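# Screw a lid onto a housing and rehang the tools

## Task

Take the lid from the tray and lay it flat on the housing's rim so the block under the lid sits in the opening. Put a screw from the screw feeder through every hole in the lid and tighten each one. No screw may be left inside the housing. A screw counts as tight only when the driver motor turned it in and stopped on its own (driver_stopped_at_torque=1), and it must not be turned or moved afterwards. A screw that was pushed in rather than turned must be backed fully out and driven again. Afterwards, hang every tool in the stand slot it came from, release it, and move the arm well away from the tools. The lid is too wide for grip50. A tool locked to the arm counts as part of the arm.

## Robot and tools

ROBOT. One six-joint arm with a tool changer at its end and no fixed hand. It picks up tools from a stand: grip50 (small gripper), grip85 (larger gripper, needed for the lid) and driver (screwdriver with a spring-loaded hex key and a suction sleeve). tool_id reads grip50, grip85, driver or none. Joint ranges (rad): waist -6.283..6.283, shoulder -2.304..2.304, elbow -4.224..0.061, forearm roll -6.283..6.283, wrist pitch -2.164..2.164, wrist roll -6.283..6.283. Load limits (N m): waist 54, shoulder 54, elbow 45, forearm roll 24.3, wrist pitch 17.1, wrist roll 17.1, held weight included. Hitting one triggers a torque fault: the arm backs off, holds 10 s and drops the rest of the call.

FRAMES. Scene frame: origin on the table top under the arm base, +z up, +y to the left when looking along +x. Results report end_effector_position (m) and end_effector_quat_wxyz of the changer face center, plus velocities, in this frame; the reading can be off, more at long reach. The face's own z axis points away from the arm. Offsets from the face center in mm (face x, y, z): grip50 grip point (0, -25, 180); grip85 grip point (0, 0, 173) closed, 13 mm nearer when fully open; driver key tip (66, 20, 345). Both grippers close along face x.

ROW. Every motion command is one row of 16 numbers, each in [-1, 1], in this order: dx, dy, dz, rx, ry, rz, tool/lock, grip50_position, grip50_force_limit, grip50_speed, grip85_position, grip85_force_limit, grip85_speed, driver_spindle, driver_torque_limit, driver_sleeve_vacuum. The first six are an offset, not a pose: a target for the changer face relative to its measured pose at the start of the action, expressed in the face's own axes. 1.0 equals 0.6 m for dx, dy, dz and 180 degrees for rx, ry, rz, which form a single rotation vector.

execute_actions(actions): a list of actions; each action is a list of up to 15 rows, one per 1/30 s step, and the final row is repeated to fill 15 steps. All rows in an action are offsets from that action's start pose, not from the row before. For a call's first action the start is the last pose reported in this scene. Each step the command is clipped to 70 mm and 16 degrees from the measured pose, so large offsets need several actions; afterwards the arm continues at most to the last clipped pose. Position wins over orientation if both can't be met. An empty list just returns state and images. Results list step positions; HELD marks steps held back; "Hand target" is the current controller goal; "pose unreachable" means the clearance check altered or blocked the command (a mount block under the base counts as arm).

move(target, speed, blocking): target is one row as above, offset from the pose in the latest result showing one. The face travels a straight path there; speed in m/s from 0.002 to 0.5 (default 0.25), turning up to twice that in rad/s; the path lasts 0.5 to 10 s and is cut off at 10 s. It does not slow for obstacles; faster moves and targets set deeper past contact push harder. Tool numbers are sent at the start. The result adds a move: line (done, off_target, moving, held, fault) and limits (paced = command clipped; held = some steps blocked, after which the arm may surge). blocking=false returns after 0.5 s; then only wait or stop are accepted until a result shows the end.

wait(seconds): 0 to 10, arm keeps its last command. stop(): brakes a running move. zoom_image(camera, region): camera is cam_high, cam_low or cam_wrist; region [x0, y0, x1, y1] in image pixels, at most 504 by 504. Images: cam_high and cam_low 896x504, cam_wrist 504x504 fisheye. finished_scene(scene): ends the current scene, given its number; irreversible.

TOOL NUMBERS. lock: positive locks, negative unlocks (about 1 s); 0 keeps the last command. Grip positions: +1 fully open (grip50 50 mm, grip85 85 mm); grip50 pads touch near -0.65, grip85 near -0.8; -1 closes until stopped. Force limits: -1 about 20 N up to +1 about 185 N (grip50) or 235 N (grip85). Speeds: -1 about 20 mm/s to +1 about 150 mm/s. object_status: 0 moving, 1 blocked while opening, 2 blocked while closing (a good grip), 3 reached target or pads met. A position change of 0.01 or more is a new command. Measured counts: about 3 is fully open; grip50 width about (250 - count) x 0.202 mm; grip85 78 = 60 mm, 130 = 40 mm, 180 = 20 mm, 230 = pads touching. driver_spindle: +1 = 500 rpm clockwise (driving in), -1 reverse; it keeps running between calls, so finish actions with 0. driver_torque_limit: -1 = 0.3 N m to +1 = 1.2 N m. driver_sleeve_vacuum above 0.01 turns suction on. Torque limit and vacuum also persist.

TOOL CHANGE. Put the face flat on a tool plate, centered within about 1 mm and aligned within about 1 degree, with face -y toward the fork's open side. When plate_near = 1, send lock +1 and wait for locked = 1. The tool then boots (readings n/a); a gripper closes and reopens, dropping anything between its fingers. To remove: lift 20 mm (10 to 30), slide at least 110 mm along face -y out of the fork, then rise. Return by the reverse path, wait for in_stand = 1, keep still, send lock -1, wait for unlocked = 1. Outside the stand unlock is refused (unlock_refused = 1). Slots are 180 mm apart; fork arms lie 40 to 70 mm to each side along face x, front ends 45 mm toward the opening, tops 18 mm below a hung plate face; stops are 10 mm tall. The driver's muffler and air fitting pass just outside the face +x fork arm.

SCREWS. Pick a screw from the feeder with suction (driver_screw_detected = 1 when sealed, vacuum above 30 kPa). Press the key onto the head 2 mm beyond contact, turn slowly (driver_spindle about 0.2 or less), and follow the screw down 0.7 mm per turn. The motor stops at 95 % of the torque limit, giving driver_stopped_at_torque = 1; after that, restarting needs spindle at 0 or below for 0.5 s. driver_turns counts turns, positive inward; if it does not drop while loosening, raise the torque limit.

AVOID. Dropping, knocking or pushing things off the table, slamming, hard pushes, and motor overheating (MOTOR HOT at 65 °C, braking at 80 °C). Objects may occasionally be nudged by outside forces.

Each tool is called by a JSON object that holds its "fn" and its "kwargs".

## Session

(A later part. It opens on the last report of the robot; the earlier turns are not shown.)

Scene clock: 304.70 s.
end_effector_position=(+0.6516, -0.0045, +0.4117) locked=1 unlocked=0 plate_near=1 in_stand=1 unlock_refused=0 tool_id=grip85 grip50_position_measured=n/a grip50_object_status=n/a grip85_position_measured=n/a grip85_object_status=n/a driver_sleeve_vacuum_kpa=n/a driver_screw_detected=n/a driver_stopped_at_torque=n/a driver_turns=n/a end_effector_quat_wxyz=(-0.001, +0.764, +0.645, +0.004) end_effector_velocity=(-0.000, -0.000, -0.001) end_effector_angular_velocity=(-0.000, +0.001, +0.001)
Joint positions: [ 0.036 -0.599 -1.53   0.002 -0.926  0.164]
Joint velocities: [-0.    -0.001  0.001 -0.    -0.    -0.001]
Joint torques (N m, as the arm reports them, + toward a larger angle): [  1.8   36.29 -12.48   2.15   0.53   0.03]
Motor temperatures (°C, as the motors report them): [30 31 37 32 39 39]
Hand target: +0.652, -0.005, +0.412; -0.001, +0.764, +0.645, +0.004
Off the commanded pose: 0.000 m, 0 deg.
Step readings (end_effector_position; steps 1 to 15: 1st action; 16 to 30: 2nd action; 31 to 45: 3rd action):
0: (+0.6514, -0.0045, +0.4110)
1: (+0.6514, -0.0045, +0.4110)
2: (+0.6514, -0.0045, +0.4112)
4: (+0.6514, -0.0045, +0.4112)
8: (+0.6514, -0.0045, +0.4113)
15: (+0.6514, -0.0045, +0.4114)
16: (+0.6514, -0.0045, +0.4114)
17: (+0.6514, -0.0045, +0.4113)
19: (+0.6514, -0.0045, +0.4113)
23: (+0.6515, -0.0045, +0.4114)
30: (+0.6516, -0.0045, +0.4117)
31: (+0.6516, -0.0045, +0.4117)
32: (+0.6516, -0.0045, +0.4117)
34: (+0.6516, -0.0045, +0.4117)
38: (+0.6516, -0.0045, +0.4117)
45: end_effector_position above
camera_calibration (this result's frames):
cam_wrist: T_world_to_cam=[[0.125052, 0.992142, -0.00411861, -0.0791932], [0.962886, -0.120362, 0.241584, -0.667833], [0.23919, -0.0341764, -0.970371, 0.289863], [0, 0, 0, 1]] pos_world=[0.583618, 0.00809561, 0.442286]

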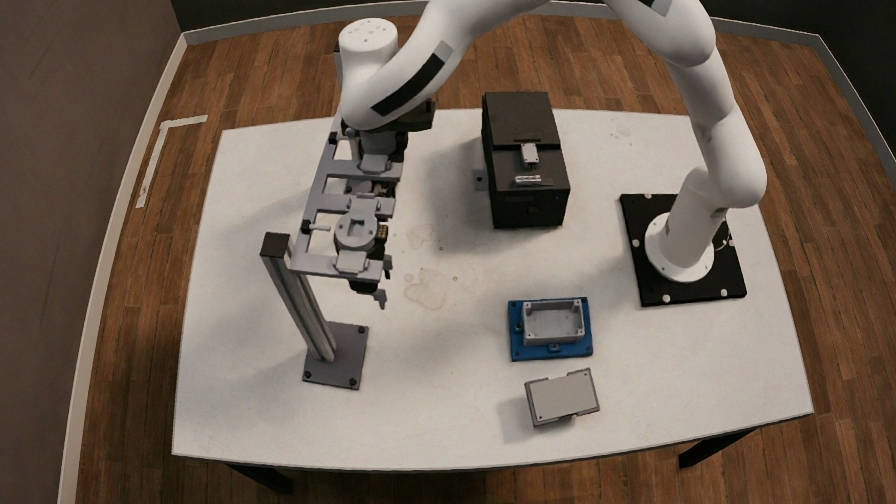

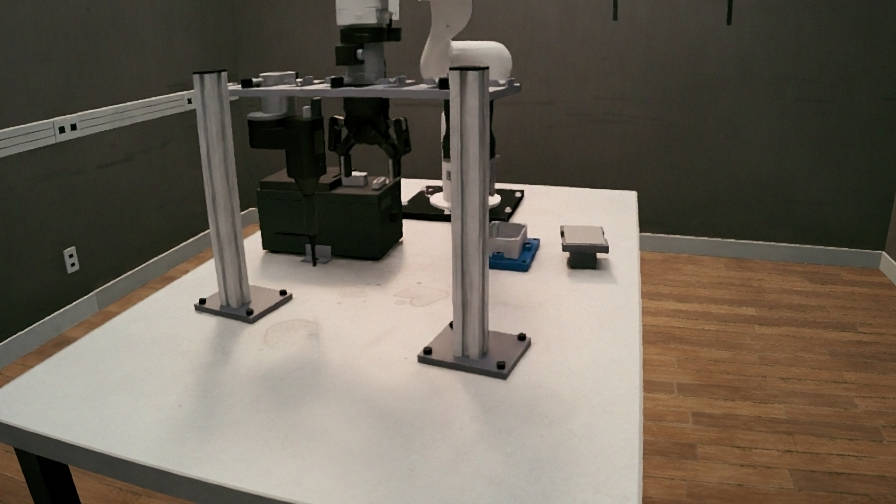

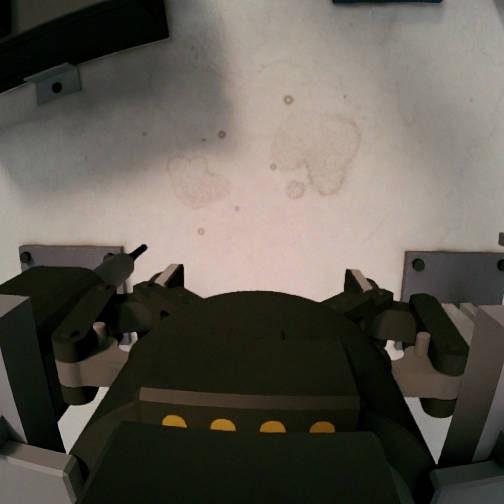

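{"fn": "move", "kwargs": {"target": [0,0,-0.0333,0,0,0,0,1,0,0,1,0,0,0,0,0], "speed": 0.05}}

{"fn": "move", "kwargs": {"target": [0,-0.21,0,0,0,0,0,1,0,0,1,0,0,0,0,0], "speed": 0.12}}

Scene clock: 313.43 s.
end_effector_position=(+0.6514, -0.0046, +0.4314) locked=1 unlocked=0 plate_near=1 in_stand=0 unlock_refused=0 tool_id=grip85 grip50_position_measured=n/a grip50_object_status=n/a grip85_position_measured=3 grip85_object_status=3 driver_sleeve_vacuum_kpa=n/a driver_screw_detected=n/a driver_stopped_at_torque=n/a driver_turns=n/a end_effector_quat_wxyz=(-0.001, +0.764, +0.645, +0.004) end_effector_velocity=(+0.001, +0.000, +0.001) end_effector_angular_velocity=(+0.000, -0.002, +0.001)
Joint positions: [ 0.036 -0.584 -1.552  0.002 -0.964  0.164]
Joint velocities: [ 0.     0.    -0.002  0.     0.    -0.001]
Joint torques (N m, as the arm reports them, + toward a larger angle): [ -2.57  58.25 -21.83   0.18   0.02  -0.29]
Motor temperatures (°C, as the motors report them): [30 31 37 32 39 39]
Hand target: +0.652, -0.005, +0.432; -0.001, +0.764, +0.645, +0.004
Off the commanded pose: 0.000 m, 0 deg.
move: done
camera_calibration (this result's frames):
cam_wrist: T_world_to_cam=[[0.125069, 0.992139, -0.00413877, -0.0789992], [0.963045, -0.120397, 0.240932, -0.672243], [0.23854, -0.034119, -0.970533, 0.309534], [0, 0, 0, 1]] pos_world=[0.583444, 0.00800348, 0.462051]

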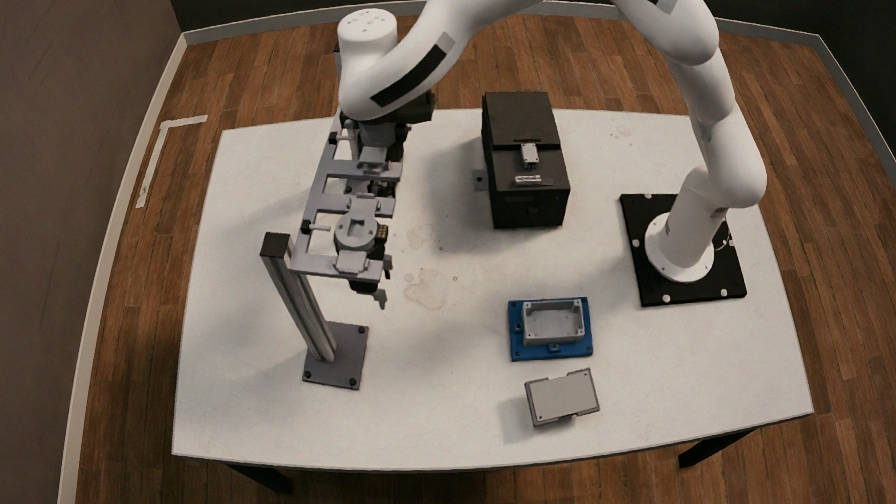

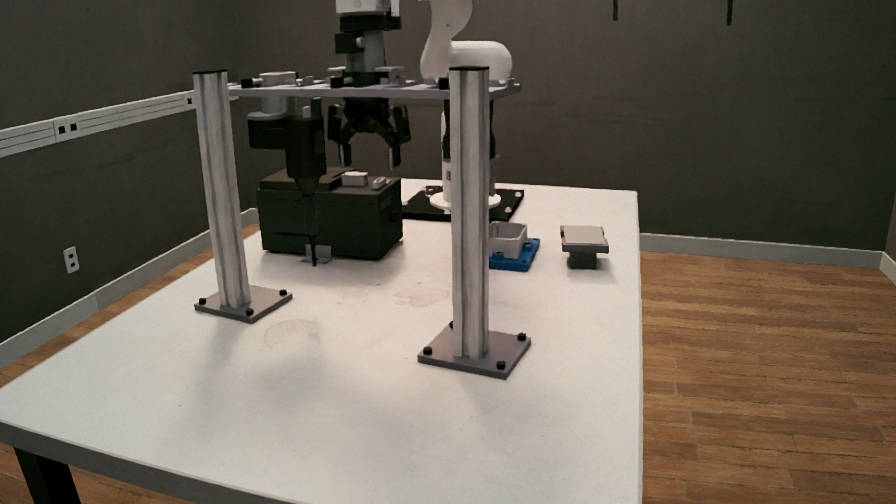

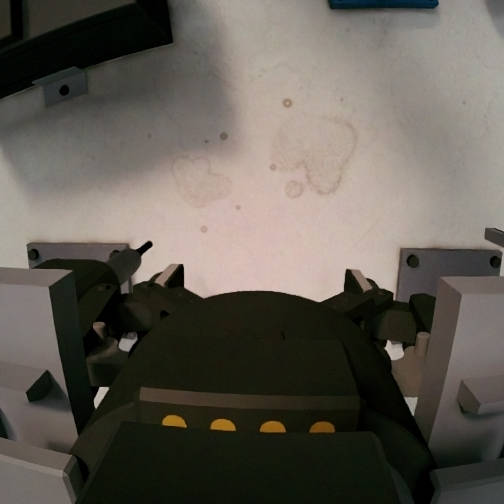

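Scene clock: 314.87 s.
end_effector_position=(+0.5275, +0.0166, +0.4311) locked=1 unlocked=0 plate_near=1 in_stand=0 unlock_refused=0 tool_id=grip85 grip50_position_measured=n/a grip50_object_status=n/a grip85_position_measured=3 grip85_object_status=3 driver_sleeve_vacuum_kpa=n/a driver_screw_detected=n/a driver_stopped_at_torque=n/a driver_turns=n/a end_effector_quat_wxyz=(-0.001, +0.764, +0.645, +0.004) end_effector_velocity=(-0.001, +0.000, -0.001) end_effector_angular_velocity=(+0.000, +0.001, +0.000)
Joint positions: [ 0.076 -0.281 -1.133  0.001 -0.848  0.203]
Joint velocities: [0.001 0.002 0.005 0.    0.001 0.   ]
Joint torques (N m, as the arm reports them, + toward a larger angle): [ -1.61  41.8  -20.93  -0.09  -0.05  -0.29]
Motor temperatures (°C, as the motors report them): [30 31 37 32 39 39]
Hand target: +0.527, +0.017, +0.431; -0.001, +0.764, +0.645, +0.004
Off the commanded pose: 0.000 m, 0 deg.
move: done
camera_calibration (this result's frames):
cam_wrist: T_world_to_cam=[[0.125262, 0.992115, -0.00416227, -0.0846795], [0.962965, -0.12057, 0.241165, -0.550271], [0.238761, -0.0342169, -0.970475, 0.339365], [0, 0, 0, 1]] pos_world=[0.459472, 0.0292777, 0.461699]

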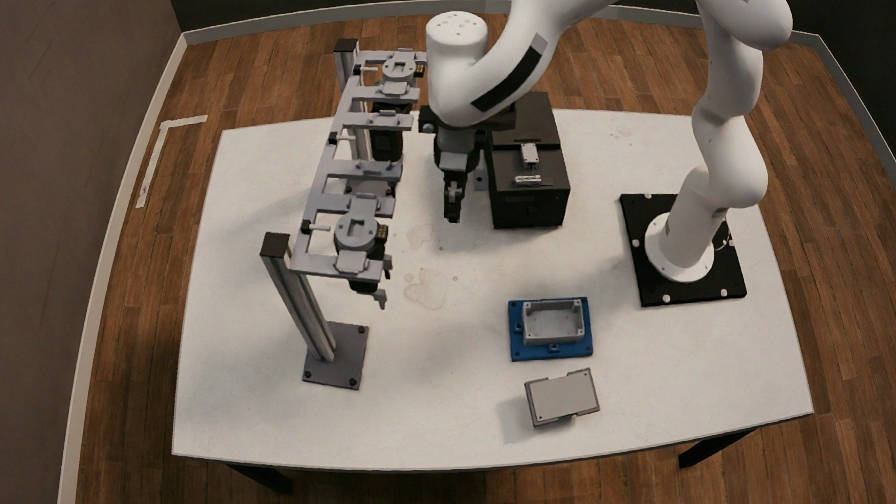

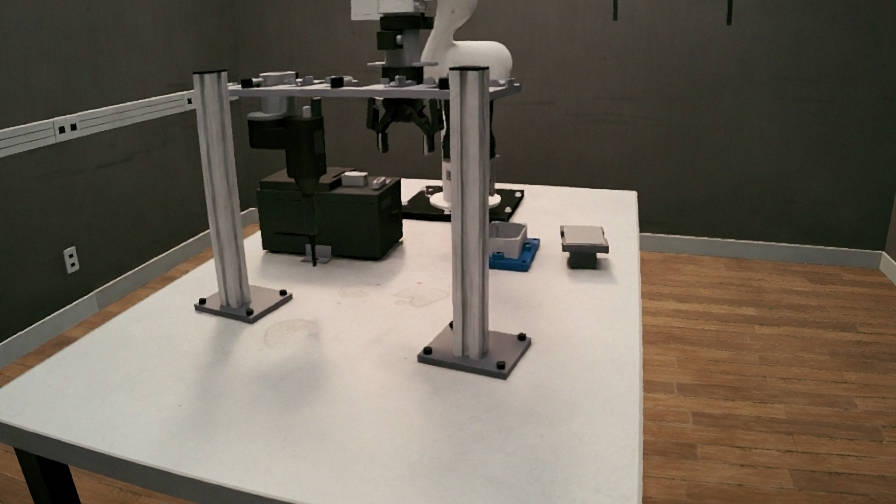

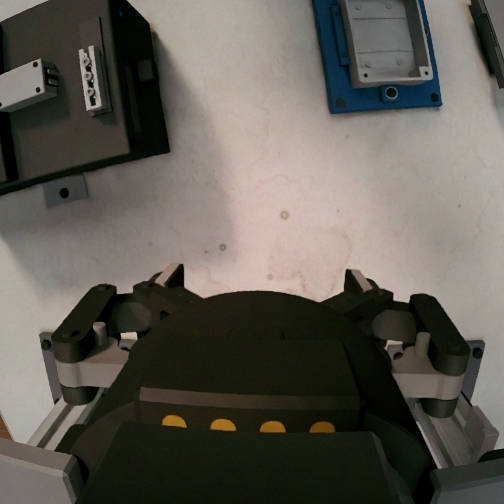

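{"fn": "move", "kwargs": {"target": [0.534,-0.314,0.168,0,0,-0.115,0,1,0,0,1,0,0,0,0,0], "speed": 0.3}}

{"fn": "zoom_image", "kwargs": {"camera": "cam_wrist", "region": [100, 20, 420, 300]}}

Scene clock: 351.43 s.
end_effector_position=(+0.3964, +0.3646, +0.3321) locked=1 unlocked=0 plate_near=1 in_stand=0 unlock_refused=0 tool_id=grip85 grip50_position_measured=n/a grip50_object_status=n/a grip85_position_measured=3 grip85_object_status=3 driver_sleeve_vacuum_kpa=n/a driver_screw_detected=n/a driver_stopped_at_torque=n/a driver_turns=n/a end_effector_quat_wxyz=(-0.001, +0.636, +0.772, +0.004) end_effector_velocity=(-0.001, +0.002, -0.000) end_effector_angular_velocity=(+0.000, -0.000, +0.001)
Joint positions: [ 0.786 -0.429 -1.079 -0.002 -0.646  0.555]
Joint velocities: [ 0.003 -0.002 -0.002  0.     0.001  0.002]
Joint torques (N m, as the arm reports them, + toward a larger angle): [ -1.6   46.94 -19.78  -0.1    0.02  -0.25]
Motor temperatures (°C, as the motors report them): [30 31 38 32 39 39]
Hand target: +0.396, +0.365, +0.332; -0.001, +0.636, +0.772, +0.004
Off the commanded pose: 0.001 m, 0 deg.
move: done
camera_calibration (this result's frames):
cam_wrist: T_world_to_cam=[[-0.232782, 0.972514, -0.00544964, -0.264376], [0.943132, 0.227109, 0.242741, -0.477621], [0.237306, 0.0513659, -0.970076, 0.255705], [0, 0, 0, 1]] pos_world=[0.328237, 0.352447, 0.36255]

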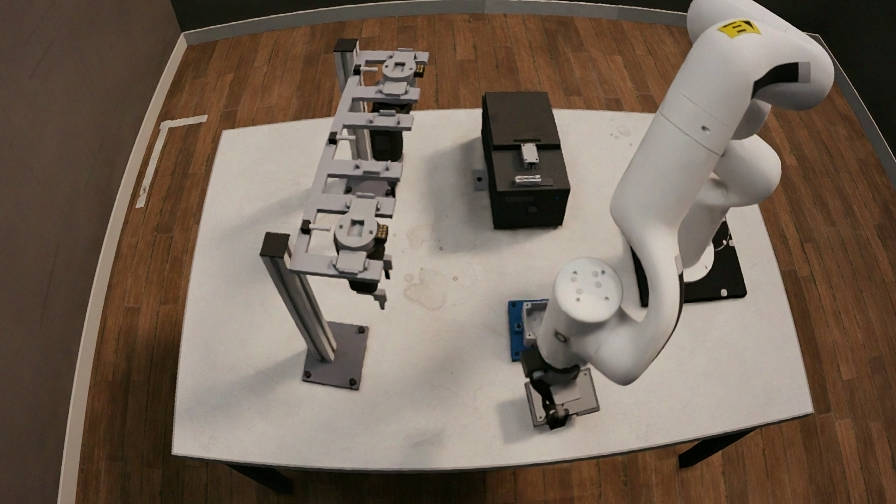

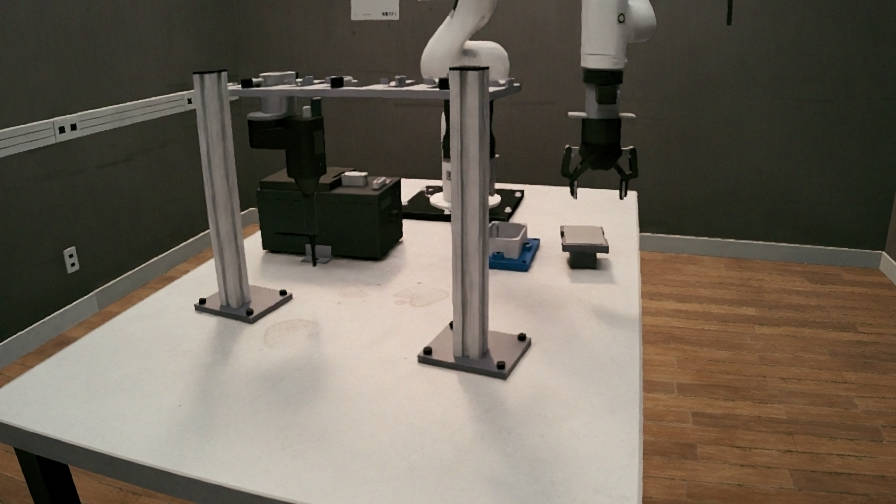

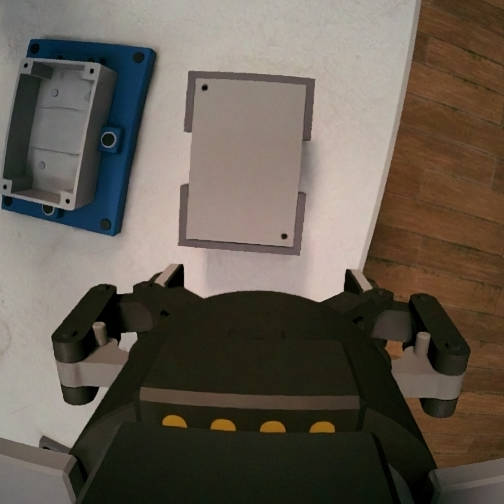

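Region (100, 20, 420, 300) of cam_wrist's 504x504 image, scaled by 1.575, with more detail than that image has; it fills the top 441 rows of this view, and the rest is white.

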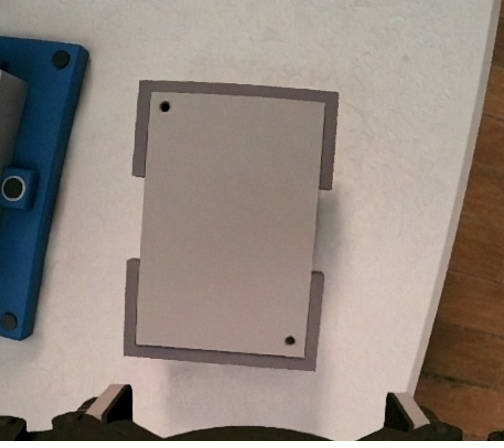

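{"fn": "move", "kwargs": {"target": [-0.030,-0.0967,0.108,0,0,0.0067,0,1,0,0,1,0,0,0,0,0], "speed": 0.15}}

{"fn": "zoom_image", "kwargs": {"camera": "cam_wrist", "region": [120, 100, 420, 330]}}

{"fn": "zoom_image", "kwargs": {"camera": "cam_low", "region": [520, 140, 680, 290]}}

Scene clock: 426.57 s.
end_effector_position=(+0.3434, +0.3365, +0.2672) locked=1 unlocked=0 plate_near=1 in_stand=0 unlock_refused=0 tool_id=grip85 grip50_position_measured=n/a grip50_object_status=n/a grip85_position_measured=3 grip85_object_status=3 driver_sleeve_vacuum_kpa=n/a driver_screw_detected=n/a driver_stopped_at_torque=n/a driver_turns=n/a end_effector_quat_wxyz=(-0.001, +0.644, +0.765, +0.005) end_effector_velocity=(-0.001, -0.001, -0.002) end_effector_angular_velocity=(-0.002, +0.001, -0.000)
Joint positions: [ 0.817 -0.417 -0.876 -0.003 -0.455  0.609]
Joint velocities: [ 0.001 -0.001  0.004 -0.001  0.002  0.002]
Joint torques (N m, as the arm reports them, + toward a larger angle): [ -2.56  41.83 -17.17   0.09   0.05  -0.26]
Motor temperatures (°C, as the motors report them): [30 31 38 32 39 39]
Hand target: +0.343, +0.336, +0.267; -0.001, +0.644, +0.765, +0.004
Off the commanded pose: 0.000 m, 0 deg.
move: done
camera_calibration (this result's frames):
cam_wrist: T_world_to_cam=[[-0.212078, 0.97724, -0.00506873, -0.258552], [0.947607, 0.20691, 0.24337, -0.40041], [0.238879, 0.0468102, -0.96992, 0.207734], [0, 0, 0, 1]] pos_world=[0.274975, 0.325792, 0.297623]

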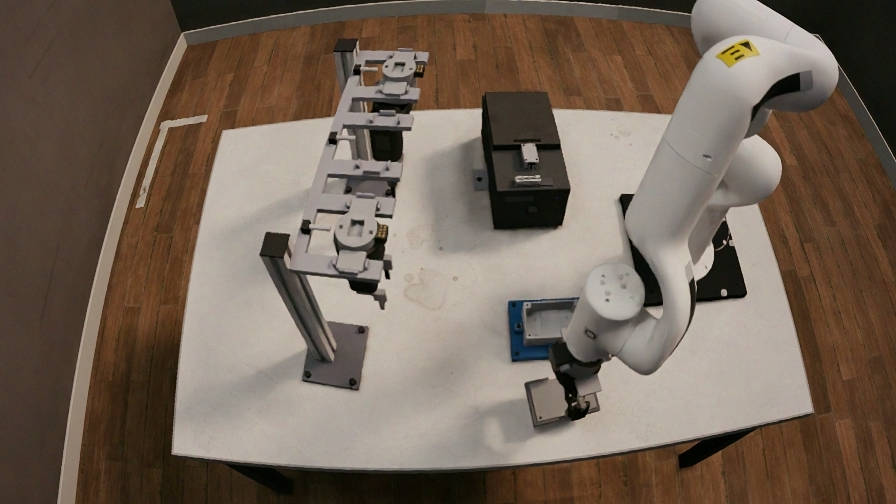

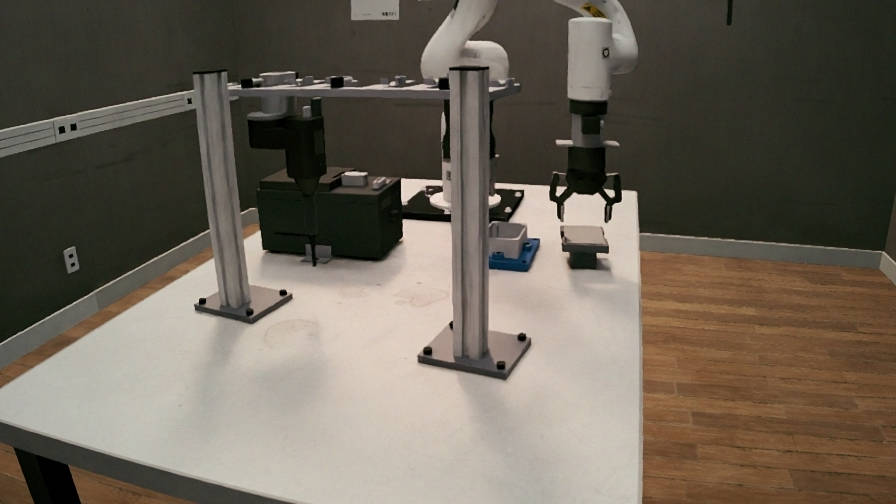

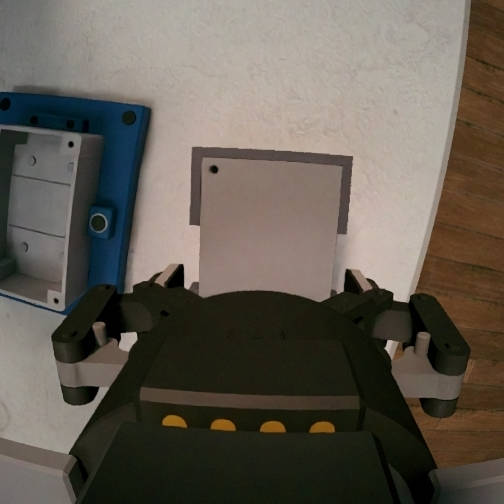

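Region (120, 100, 420, 330) of cam_wrist's 504x504 image, scaled by 1.680, with more detail than that image has; it fills the top 386 rows of this view, and the rest is white.

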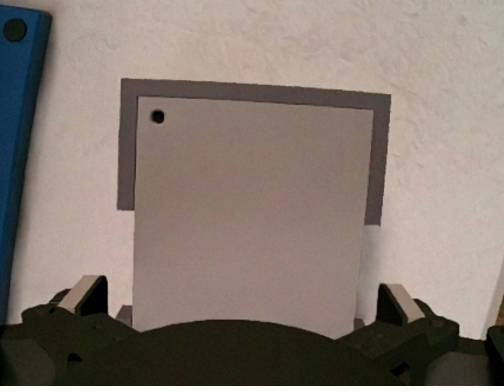

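Region (520, 140, 680, 290) of cam_low's 896x504 image, scaled by 3.150, with more detail than that image has; it fills the top 472 rows of this view, and the rest is white.

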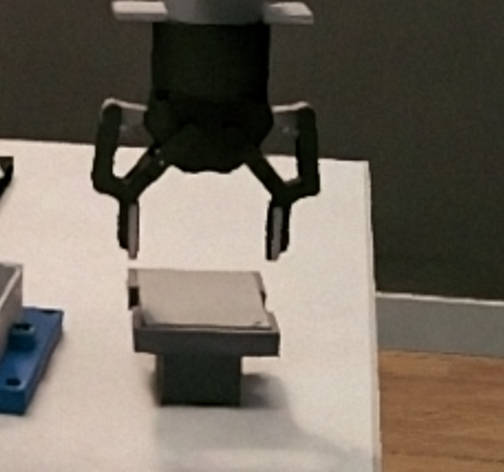

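{"fn": "move", "kwargs": {"target": [0,0,0.03,0,0,0,0,1,0,0,1,0,0,0,0,0], "speed": 0.05}}

{"fn": "zoom_image", "kwargs": {"camera": "cam_wrist", "region": [120, 100, 420, 330]}}

{"fn": "zoom_image", "kwargs": {"camera": "cam_low", "region": [540, 190, 640, 280]}}

Scene clock: 474.20 s.
end_effector_position=(+0.3435, +0.3366, +0.2493) locked=1 unlocked=0 plate_near=1 in_stand=0 unlock_refused=0 tool_id=grip85 grip50_position_measured=n/a grip50_object_status=n/a grip85_position_measured=3 grip85_object_status=3 driver_sleeve_vacuum_kpa=n/a driver_screw_detected=n/a driver_stopped_at_torque=n/a driver_turns=n/a end_effector_quat_wxyz=(-0.001, +0.644, +0.765, +0.005) end_effector_velocity=(+0.000, +0.001, +0.000) end_effector_angular_velocity=(+0.002, -0.002, +0.001)
Joint positions: [ 0.817 -0.452 -0.873 -0.003 -0.417  0.61 ]
Joint velocities: [ 0.001 -0.001 -0.001 -0.     0.003 -0.   ]
Joint torques (N m, as the arm reports them, + toward a larger angle): [ -1.25  42.99 -16.47  -0.51   0.12  -0.36]
Motor temperatures (°C, as the motors report them): [30 31 38 32 39 39]
Hand target: +0.343, +0.337, +0.249; -0.001, +0.644, +0.765, +0.005
Off the commanded pose: 0.000 m, 0 deg.
move: done
camera_calibration (this result's frames):
cam_wrist: T_world_to_cam=[[-0.212048, 0.977246, -0.00505929, -0.258771], [0.947585, 0.206873, 0.243489, -0.396198], [0.238995, 0.0468373, -0.969891, 0.19029], [0, 0, 0, 1]] pos_world=[0.275081, 0.325933, 0.279721]

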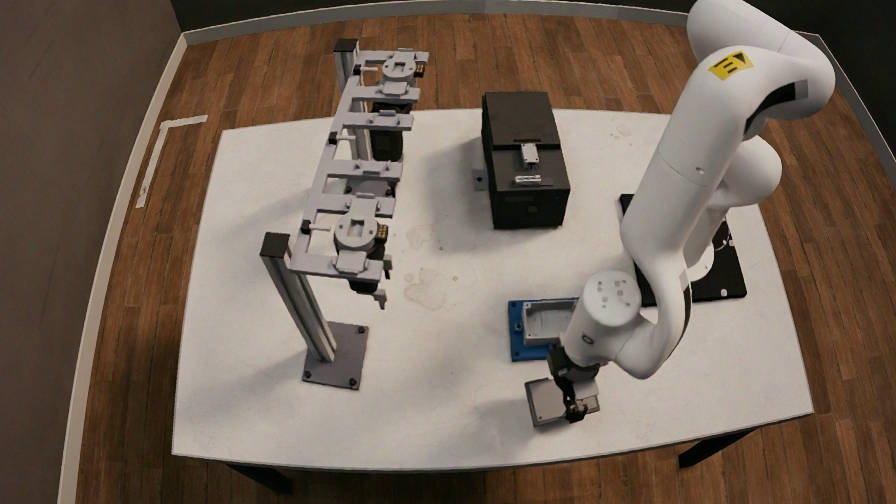

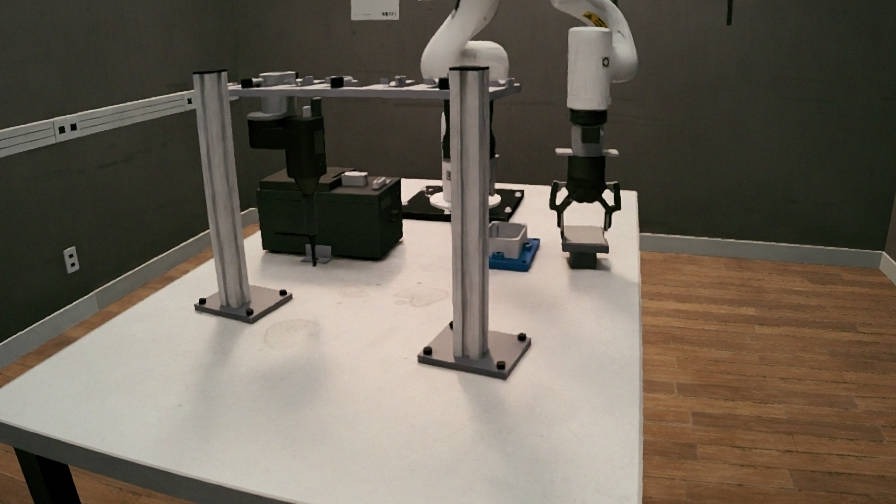

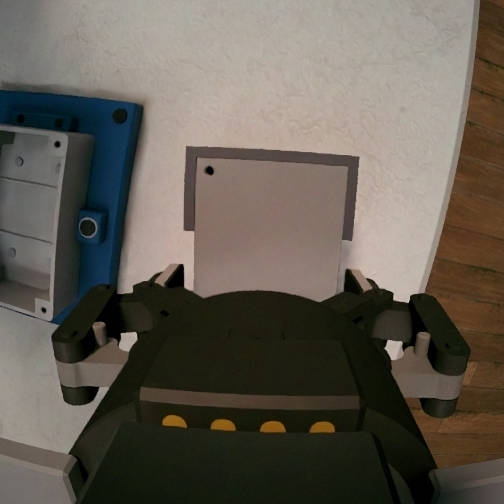

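Region (120, 100, 420, 330) of cam_wrist's 504x504 image, scaled by 1.680, with more detail than that image has; it fills the top 386 rows of this view, and the rest is white.

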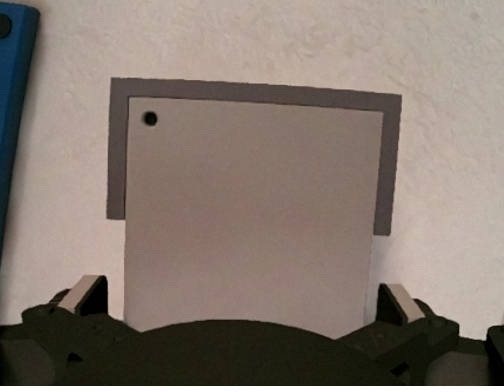

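Region (540, 190, 640, 280) of cam_low's 896x504 image, scaled by 5.040, with more detail than that image has; it fills the top 454 rows of this view, and the rest is white.

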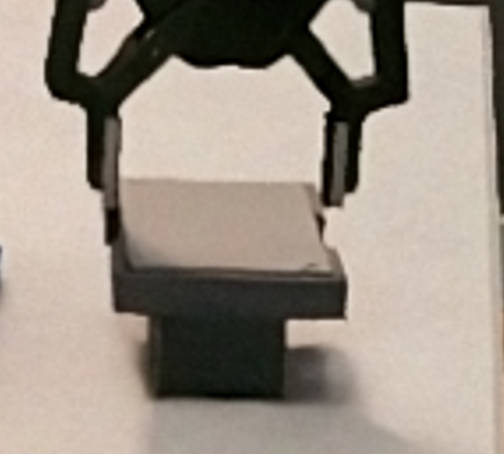

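{"fn": "move", "kwargs": {"target": [0,-0.005,0.025,0,0,0,0,1,0,0,1,0,0,0,0,0], "speed": 0.03}}

{"fn": "zoom_image", "kwargs": {"camera": "cam_wrist", "region": [120, 100, 420, 330]}}

{"fn": "zoom_image", "kwargs": {"camera": "cam_low", "region": [540, 190, 640, 280]}}

{"fn": "zoom_image", "kwargs": {"camera": "cam_high", "region": [500, 320, 640, 450]}}

Scene clock: 498.33 s.
end_effector_position=(+0.3406, +0.3362, +0.2344) locked=1 unlocked=0 plate_near=1 in_stand=0 unlock_refused=0 tool_id=grip85 grip50_position_measured=n/a grip50_object_status=n/a grip85_position_measured=3 grip85_object_status=3 driver_sleeve_vacuum_kpa=n/a driver_screw_detected=n/a driver_stopped_at_torque=n/a driver_turns=n/a end_effector_quat_wxyz=(-0.001, +0.644, +0.765, +0.005) end_effector_velocity=(+0.000, +0.000, -0.000) end_effector_angular_velocity=(+0.001, -0.001, +0.001)
Joint positions: [ 0.821 -0.478 -0.865 -0.004 -0.383  0.614]
Joint velocities: [ 0.    -0.001 -0.     0.     0.002 -0.   ]
Joint torques (N m, as the arm reports them, + toward a larger angle): [ -2.73  43.47 -15.81  -0.05   0.07  -0.27]
Motor temperatures (°C, as the motors report them): [30 31 37 32 39 39]
Hand target: +0.341, +0.336, +0.234; -0.001, +0.644, +0.765, +0.005
Off the commanded pose: 0.000 m, 0 deg.
move: done
camera_calibration (this result's frames):
cam_wrist: T_world_to_cam=[[-0.212024, 0.977251, -0.00504533, -0.259089], [0.947566, 0.206841, 0.243591, -0.38979], [0.239093, 0.0468662, -0.969865, 0.176459], [0, 0, 0, 1]] pos_world=[0.272229, 0.325549, 0.264784]

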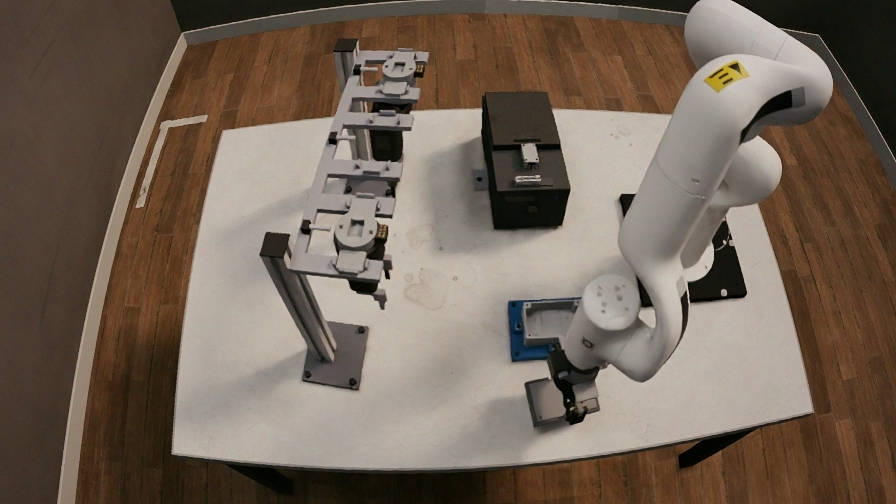

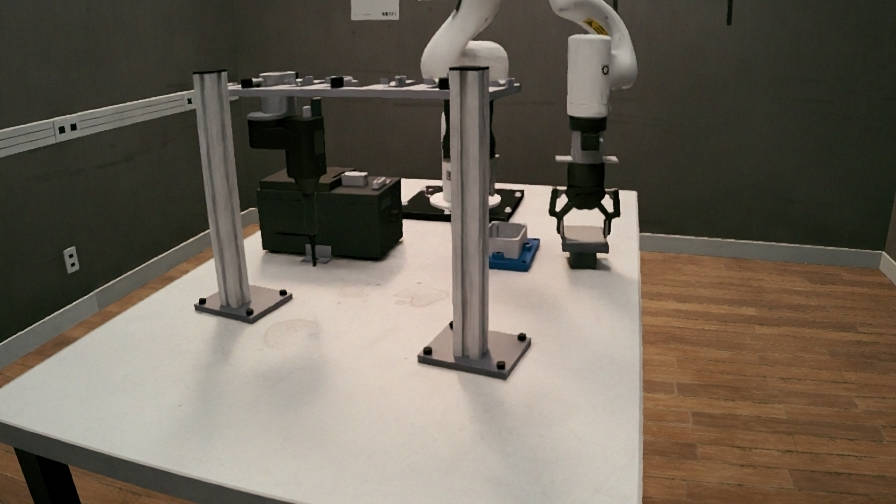

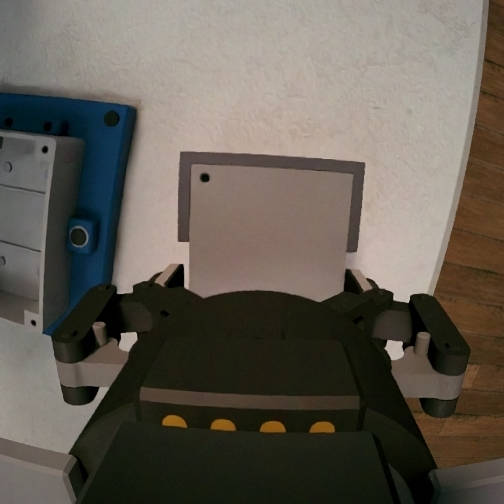

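Region (120, 100, 420, 330) of cam_wrist's 504x504 image, scaled by 1.680, with more detail than that image has; it fills the top 386 rows of this view, and the rest is white.

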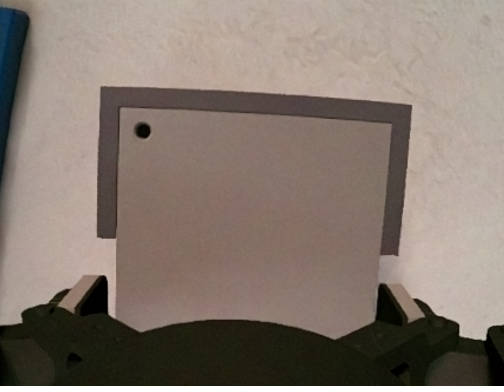

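Region (540, 190, 640, 280) of cam_low's 896x504 image, scaled by 5.040, with more detail than that image has; it fills the top 454 rows of this view, and the rest is white.

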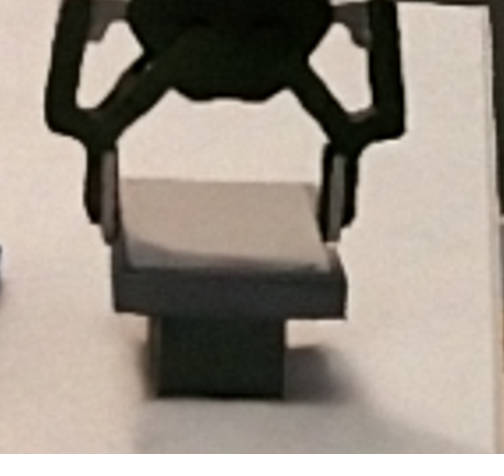

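Region (500, 320, 640, 450) of cam_high's 896x504 image, scaled by 3.600, with more detail than that image has; it fills the top 468 rows of this view, and the rest is white.

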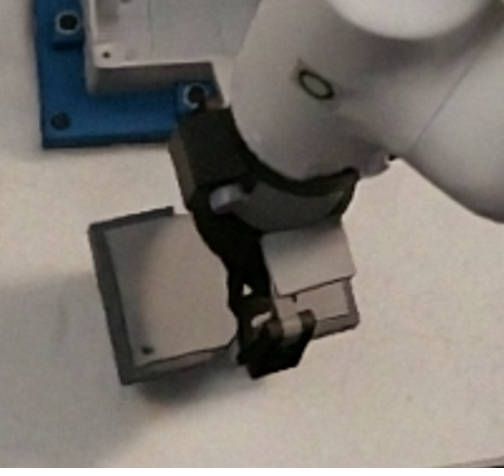

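{"fn": "execute_actions", "kwargs": {"actions": [[[0,0,0,0,0,0,0,1,0,0,-1,-0.4,-0.6,0,0,0]],[[0,0,0,0,0,0,0,1,0,0,-1,-0.4,-0.6,0,0,0]]]}}

{"fn": "zoom_image", "kwargs": {"camera": "cam_low", "region": [540, 190, 640, 280]}}

Scene clock: 507.17 s.
end_effector_position=(+0.3408, +0.3364, +0.2350) locked=1 unlocked=0 plate_near=1 in_stand=0 unlock_refused=0 tool_id=grip85 grip50_position_measured=n/a grip50_object_status=n/a grip85_position_measured=25 grip85_object_status=2 driver_sleeve_vacuum_kpa=n/a driver_screw_detected=n/a driver_stopped_at_torque=n/a driver_turns=n/a end_effector_quat_wxyz=(-0.001, +0.644, +0.765, +0.005) end_effector_velocity=(-0.001, -0.000, -0.001) end_effector_angular_velocity=(-0.001, +0.001, +0.000)
Joint positions: [ 0.821 -0.477 -0.865 -0.004 -0.384  0.614]
Joint velocities: [ 0.001 -0.001  0.001 -0.     0.     0.   ]
Joint torques (N m, as the arm reports them, + toward a larger angle): [ -2.64  28.14 -13.08  -0.44   2.24  -0.44]
Motor temperatures (°C, as the motors report them): [30 31 37 32 39 39]
Hand target: +0.341, +0.336, +0.235; -0.001, +0.644, +0.765, +0.005
Off the commanded pose: 0.000 m, 0 deg.
Step readings (end_effector_position; steps 1 to 15: 1st action; 16 to 30: 2nd action):
0: (+0.3406, +0.3362, +0.2343)
1: (+0.3406, +0.3362, +0.2343)
2: (+0.3406, +0.3362, +0.2343)
4: (+0.3406, +0.3362, +0.2343)
8: (+0.3408, +0.3364, +0.2351)
15: (+0.3408, +0.3364, +0.2350)
16: (+0.3408, +0.3364, +0.2349)
17: (+0.3408, +0.3364, +0.2350)
19: (+0.3408, +0.3364, +0.2350)
23: (+0.3408, +0.3364, +0.2350)
30: end_effector_position above
camera_calibration (this result's frames):
cam_wrist: T_world_to_cam=[[-0.211972, 0.977263, -0.00507406, -0.259221], [0.947591, 0.2068, 0.243527, -0.390084], [0.239039, 0.0468127, -0.969881, 0.17708], [0, 0, 0, 1]] pos_world=[0.272364, 0.325706, 0.265427]

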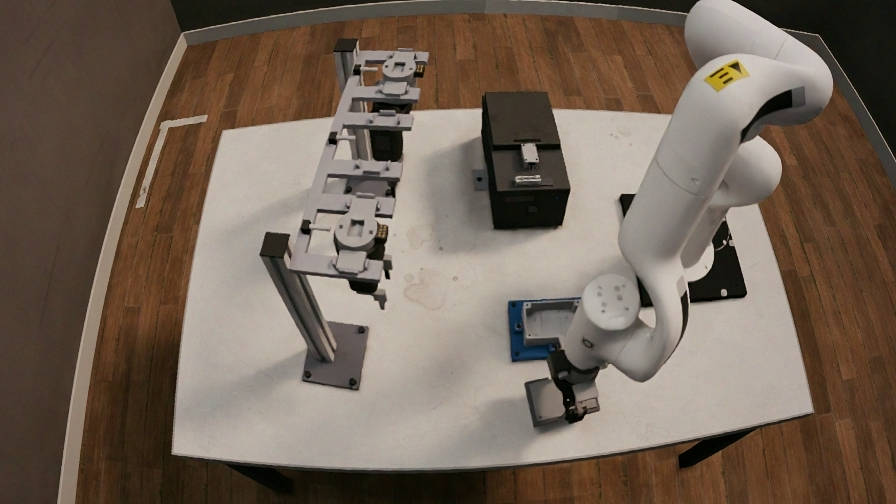

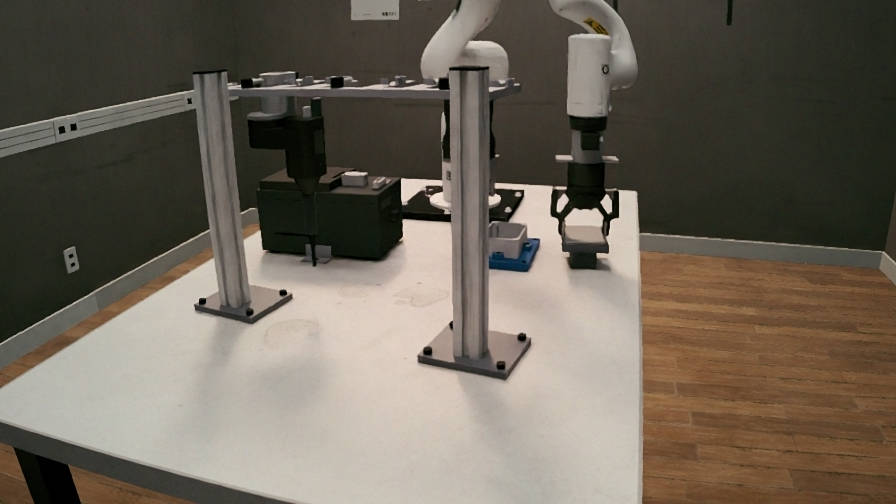

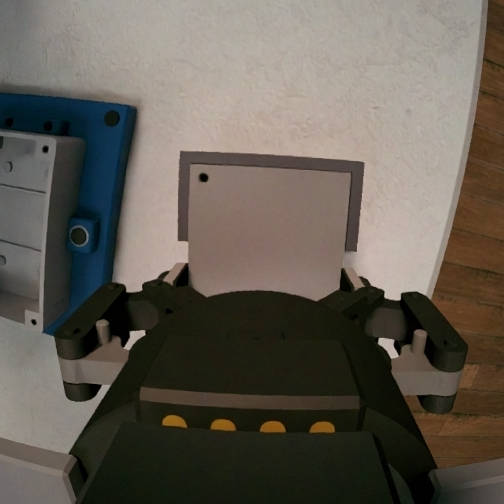

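Region (540, 190, 640, 280) of cam_low's 896x504 image, scaled by 5.040, with more detail than that image has; it fills the top 454 rows of this view, and the rest is white.

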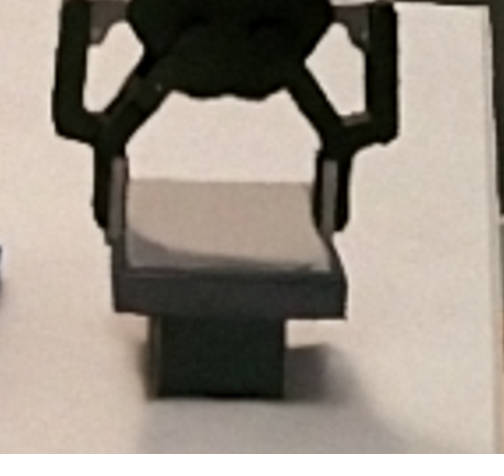

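{"fn": "move", "kwargs": {"target": [0,0,-0.09,0,0,0,0,1,0,0,-1,-0.4,-0.6,0,0,0], "speed": 0.05}}

{"fn": "zoom_image", "kwargs": {"camera": "cam_low", "region": [530, 160, 650, 280]}}

{"fn": "zoom_image", "kwargs": {"camera": "cam_high", "region": [500, 300, 660, 450]}}

Scene clock: 516.87 s.
end_effector_position=(+0.3405, +0.3360, +0.2888) locked=1 unlocked=0 plate_near=1 in_stand=0 unlock_refused=0 tool_id=grip85 grip50_position_measured=n/a grip50_object_status=n/a grip85_position_measured=25 grip85_object_status=2 driver_sleeve_vacuum_kpa=n/a driver_screw_detected=n/a driver_stopped_at_torque=n/a driver_turns=n/a end_effector_quat_wxyz=(-0.001, +0.644, +0.765, +0.005) end_effector_velocity=(+0.000, +0.000, +0.001) end_effector_angular_velocity=(+0.000, -0.000, -0.000)
Joint positions: [ 0.821 -0.372 -0.876 -0.002 -0.501  0.613]
Joint velocities: [ 0.     0.001 -0.    -0.    -0.001  0.001]
Joint torques (N m, as the arm reports them, + toward a larger angle): [ -1.55  41.52 -17.77   0.01   0.08  -0.28]
Motor temperatures (°C, as the motors report them): [30 31 37 32 39 39]
Hand target: +0.341, +0.336, +0.289; -0.001, +0.644, +0.765, +0.005
Off the commanded pose: 0.000 m, 0 deg.
move: done
camera_calibration (this result's frames):
cam_wrist: T_world_to_cam=[[-0.21206, 0.977244, -0.00505512, -0.258589], [0.947644, 0.206895, 0.24324, -0.402788], [0.238751, 0.046791, -0.969953, 0.229526], [0, 0, 0, 1]] pos_world=[0.272064, 0.3253, 0.319297]

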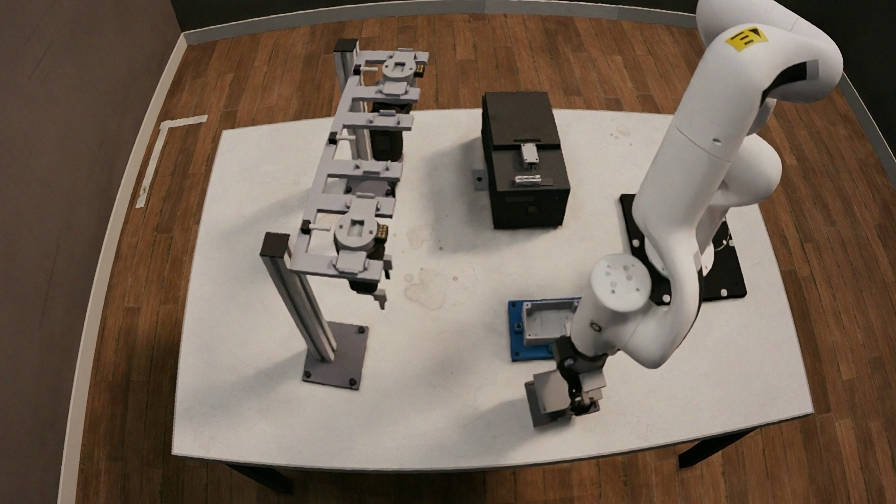

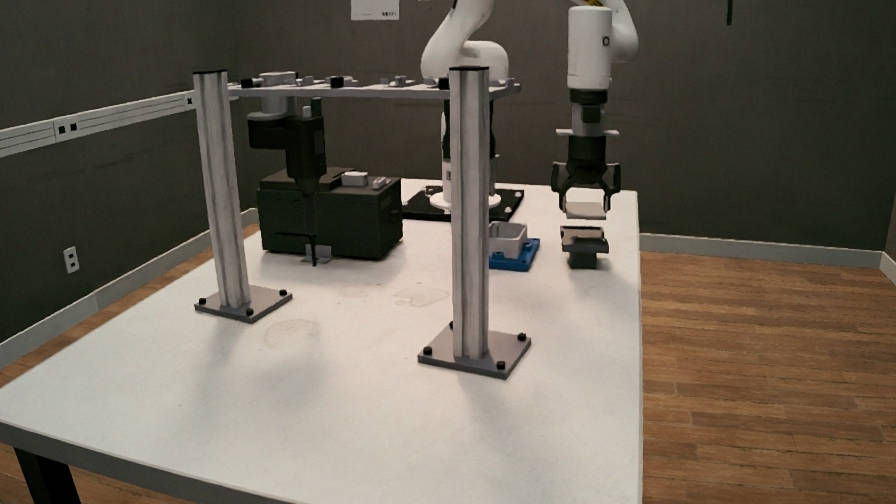

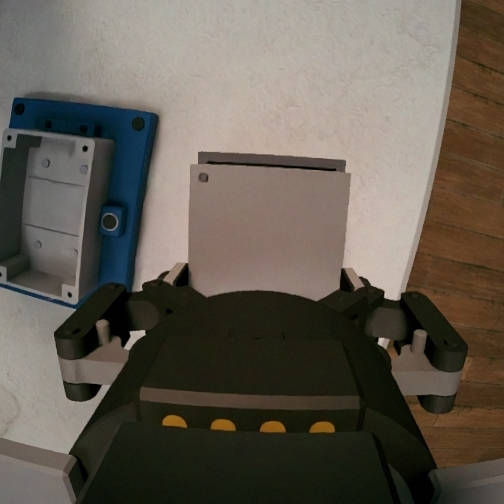

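Region (530, 160, 650, 280) of cam_low's 896x504 image, scaled by 4.200, with more detail than that image has.

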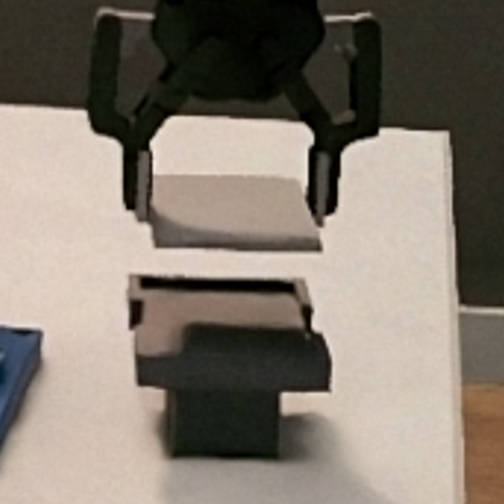

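Region (500, 300, 660, 450) of cam_high's 896x504 image, scaled by 3.150, with more detail than that image has; it fills the top 472 rows of this view, and the rest is white.

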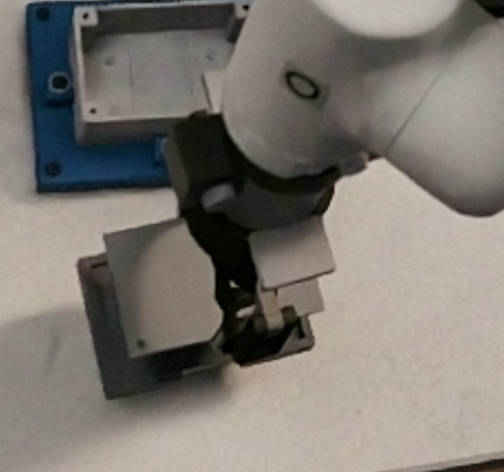

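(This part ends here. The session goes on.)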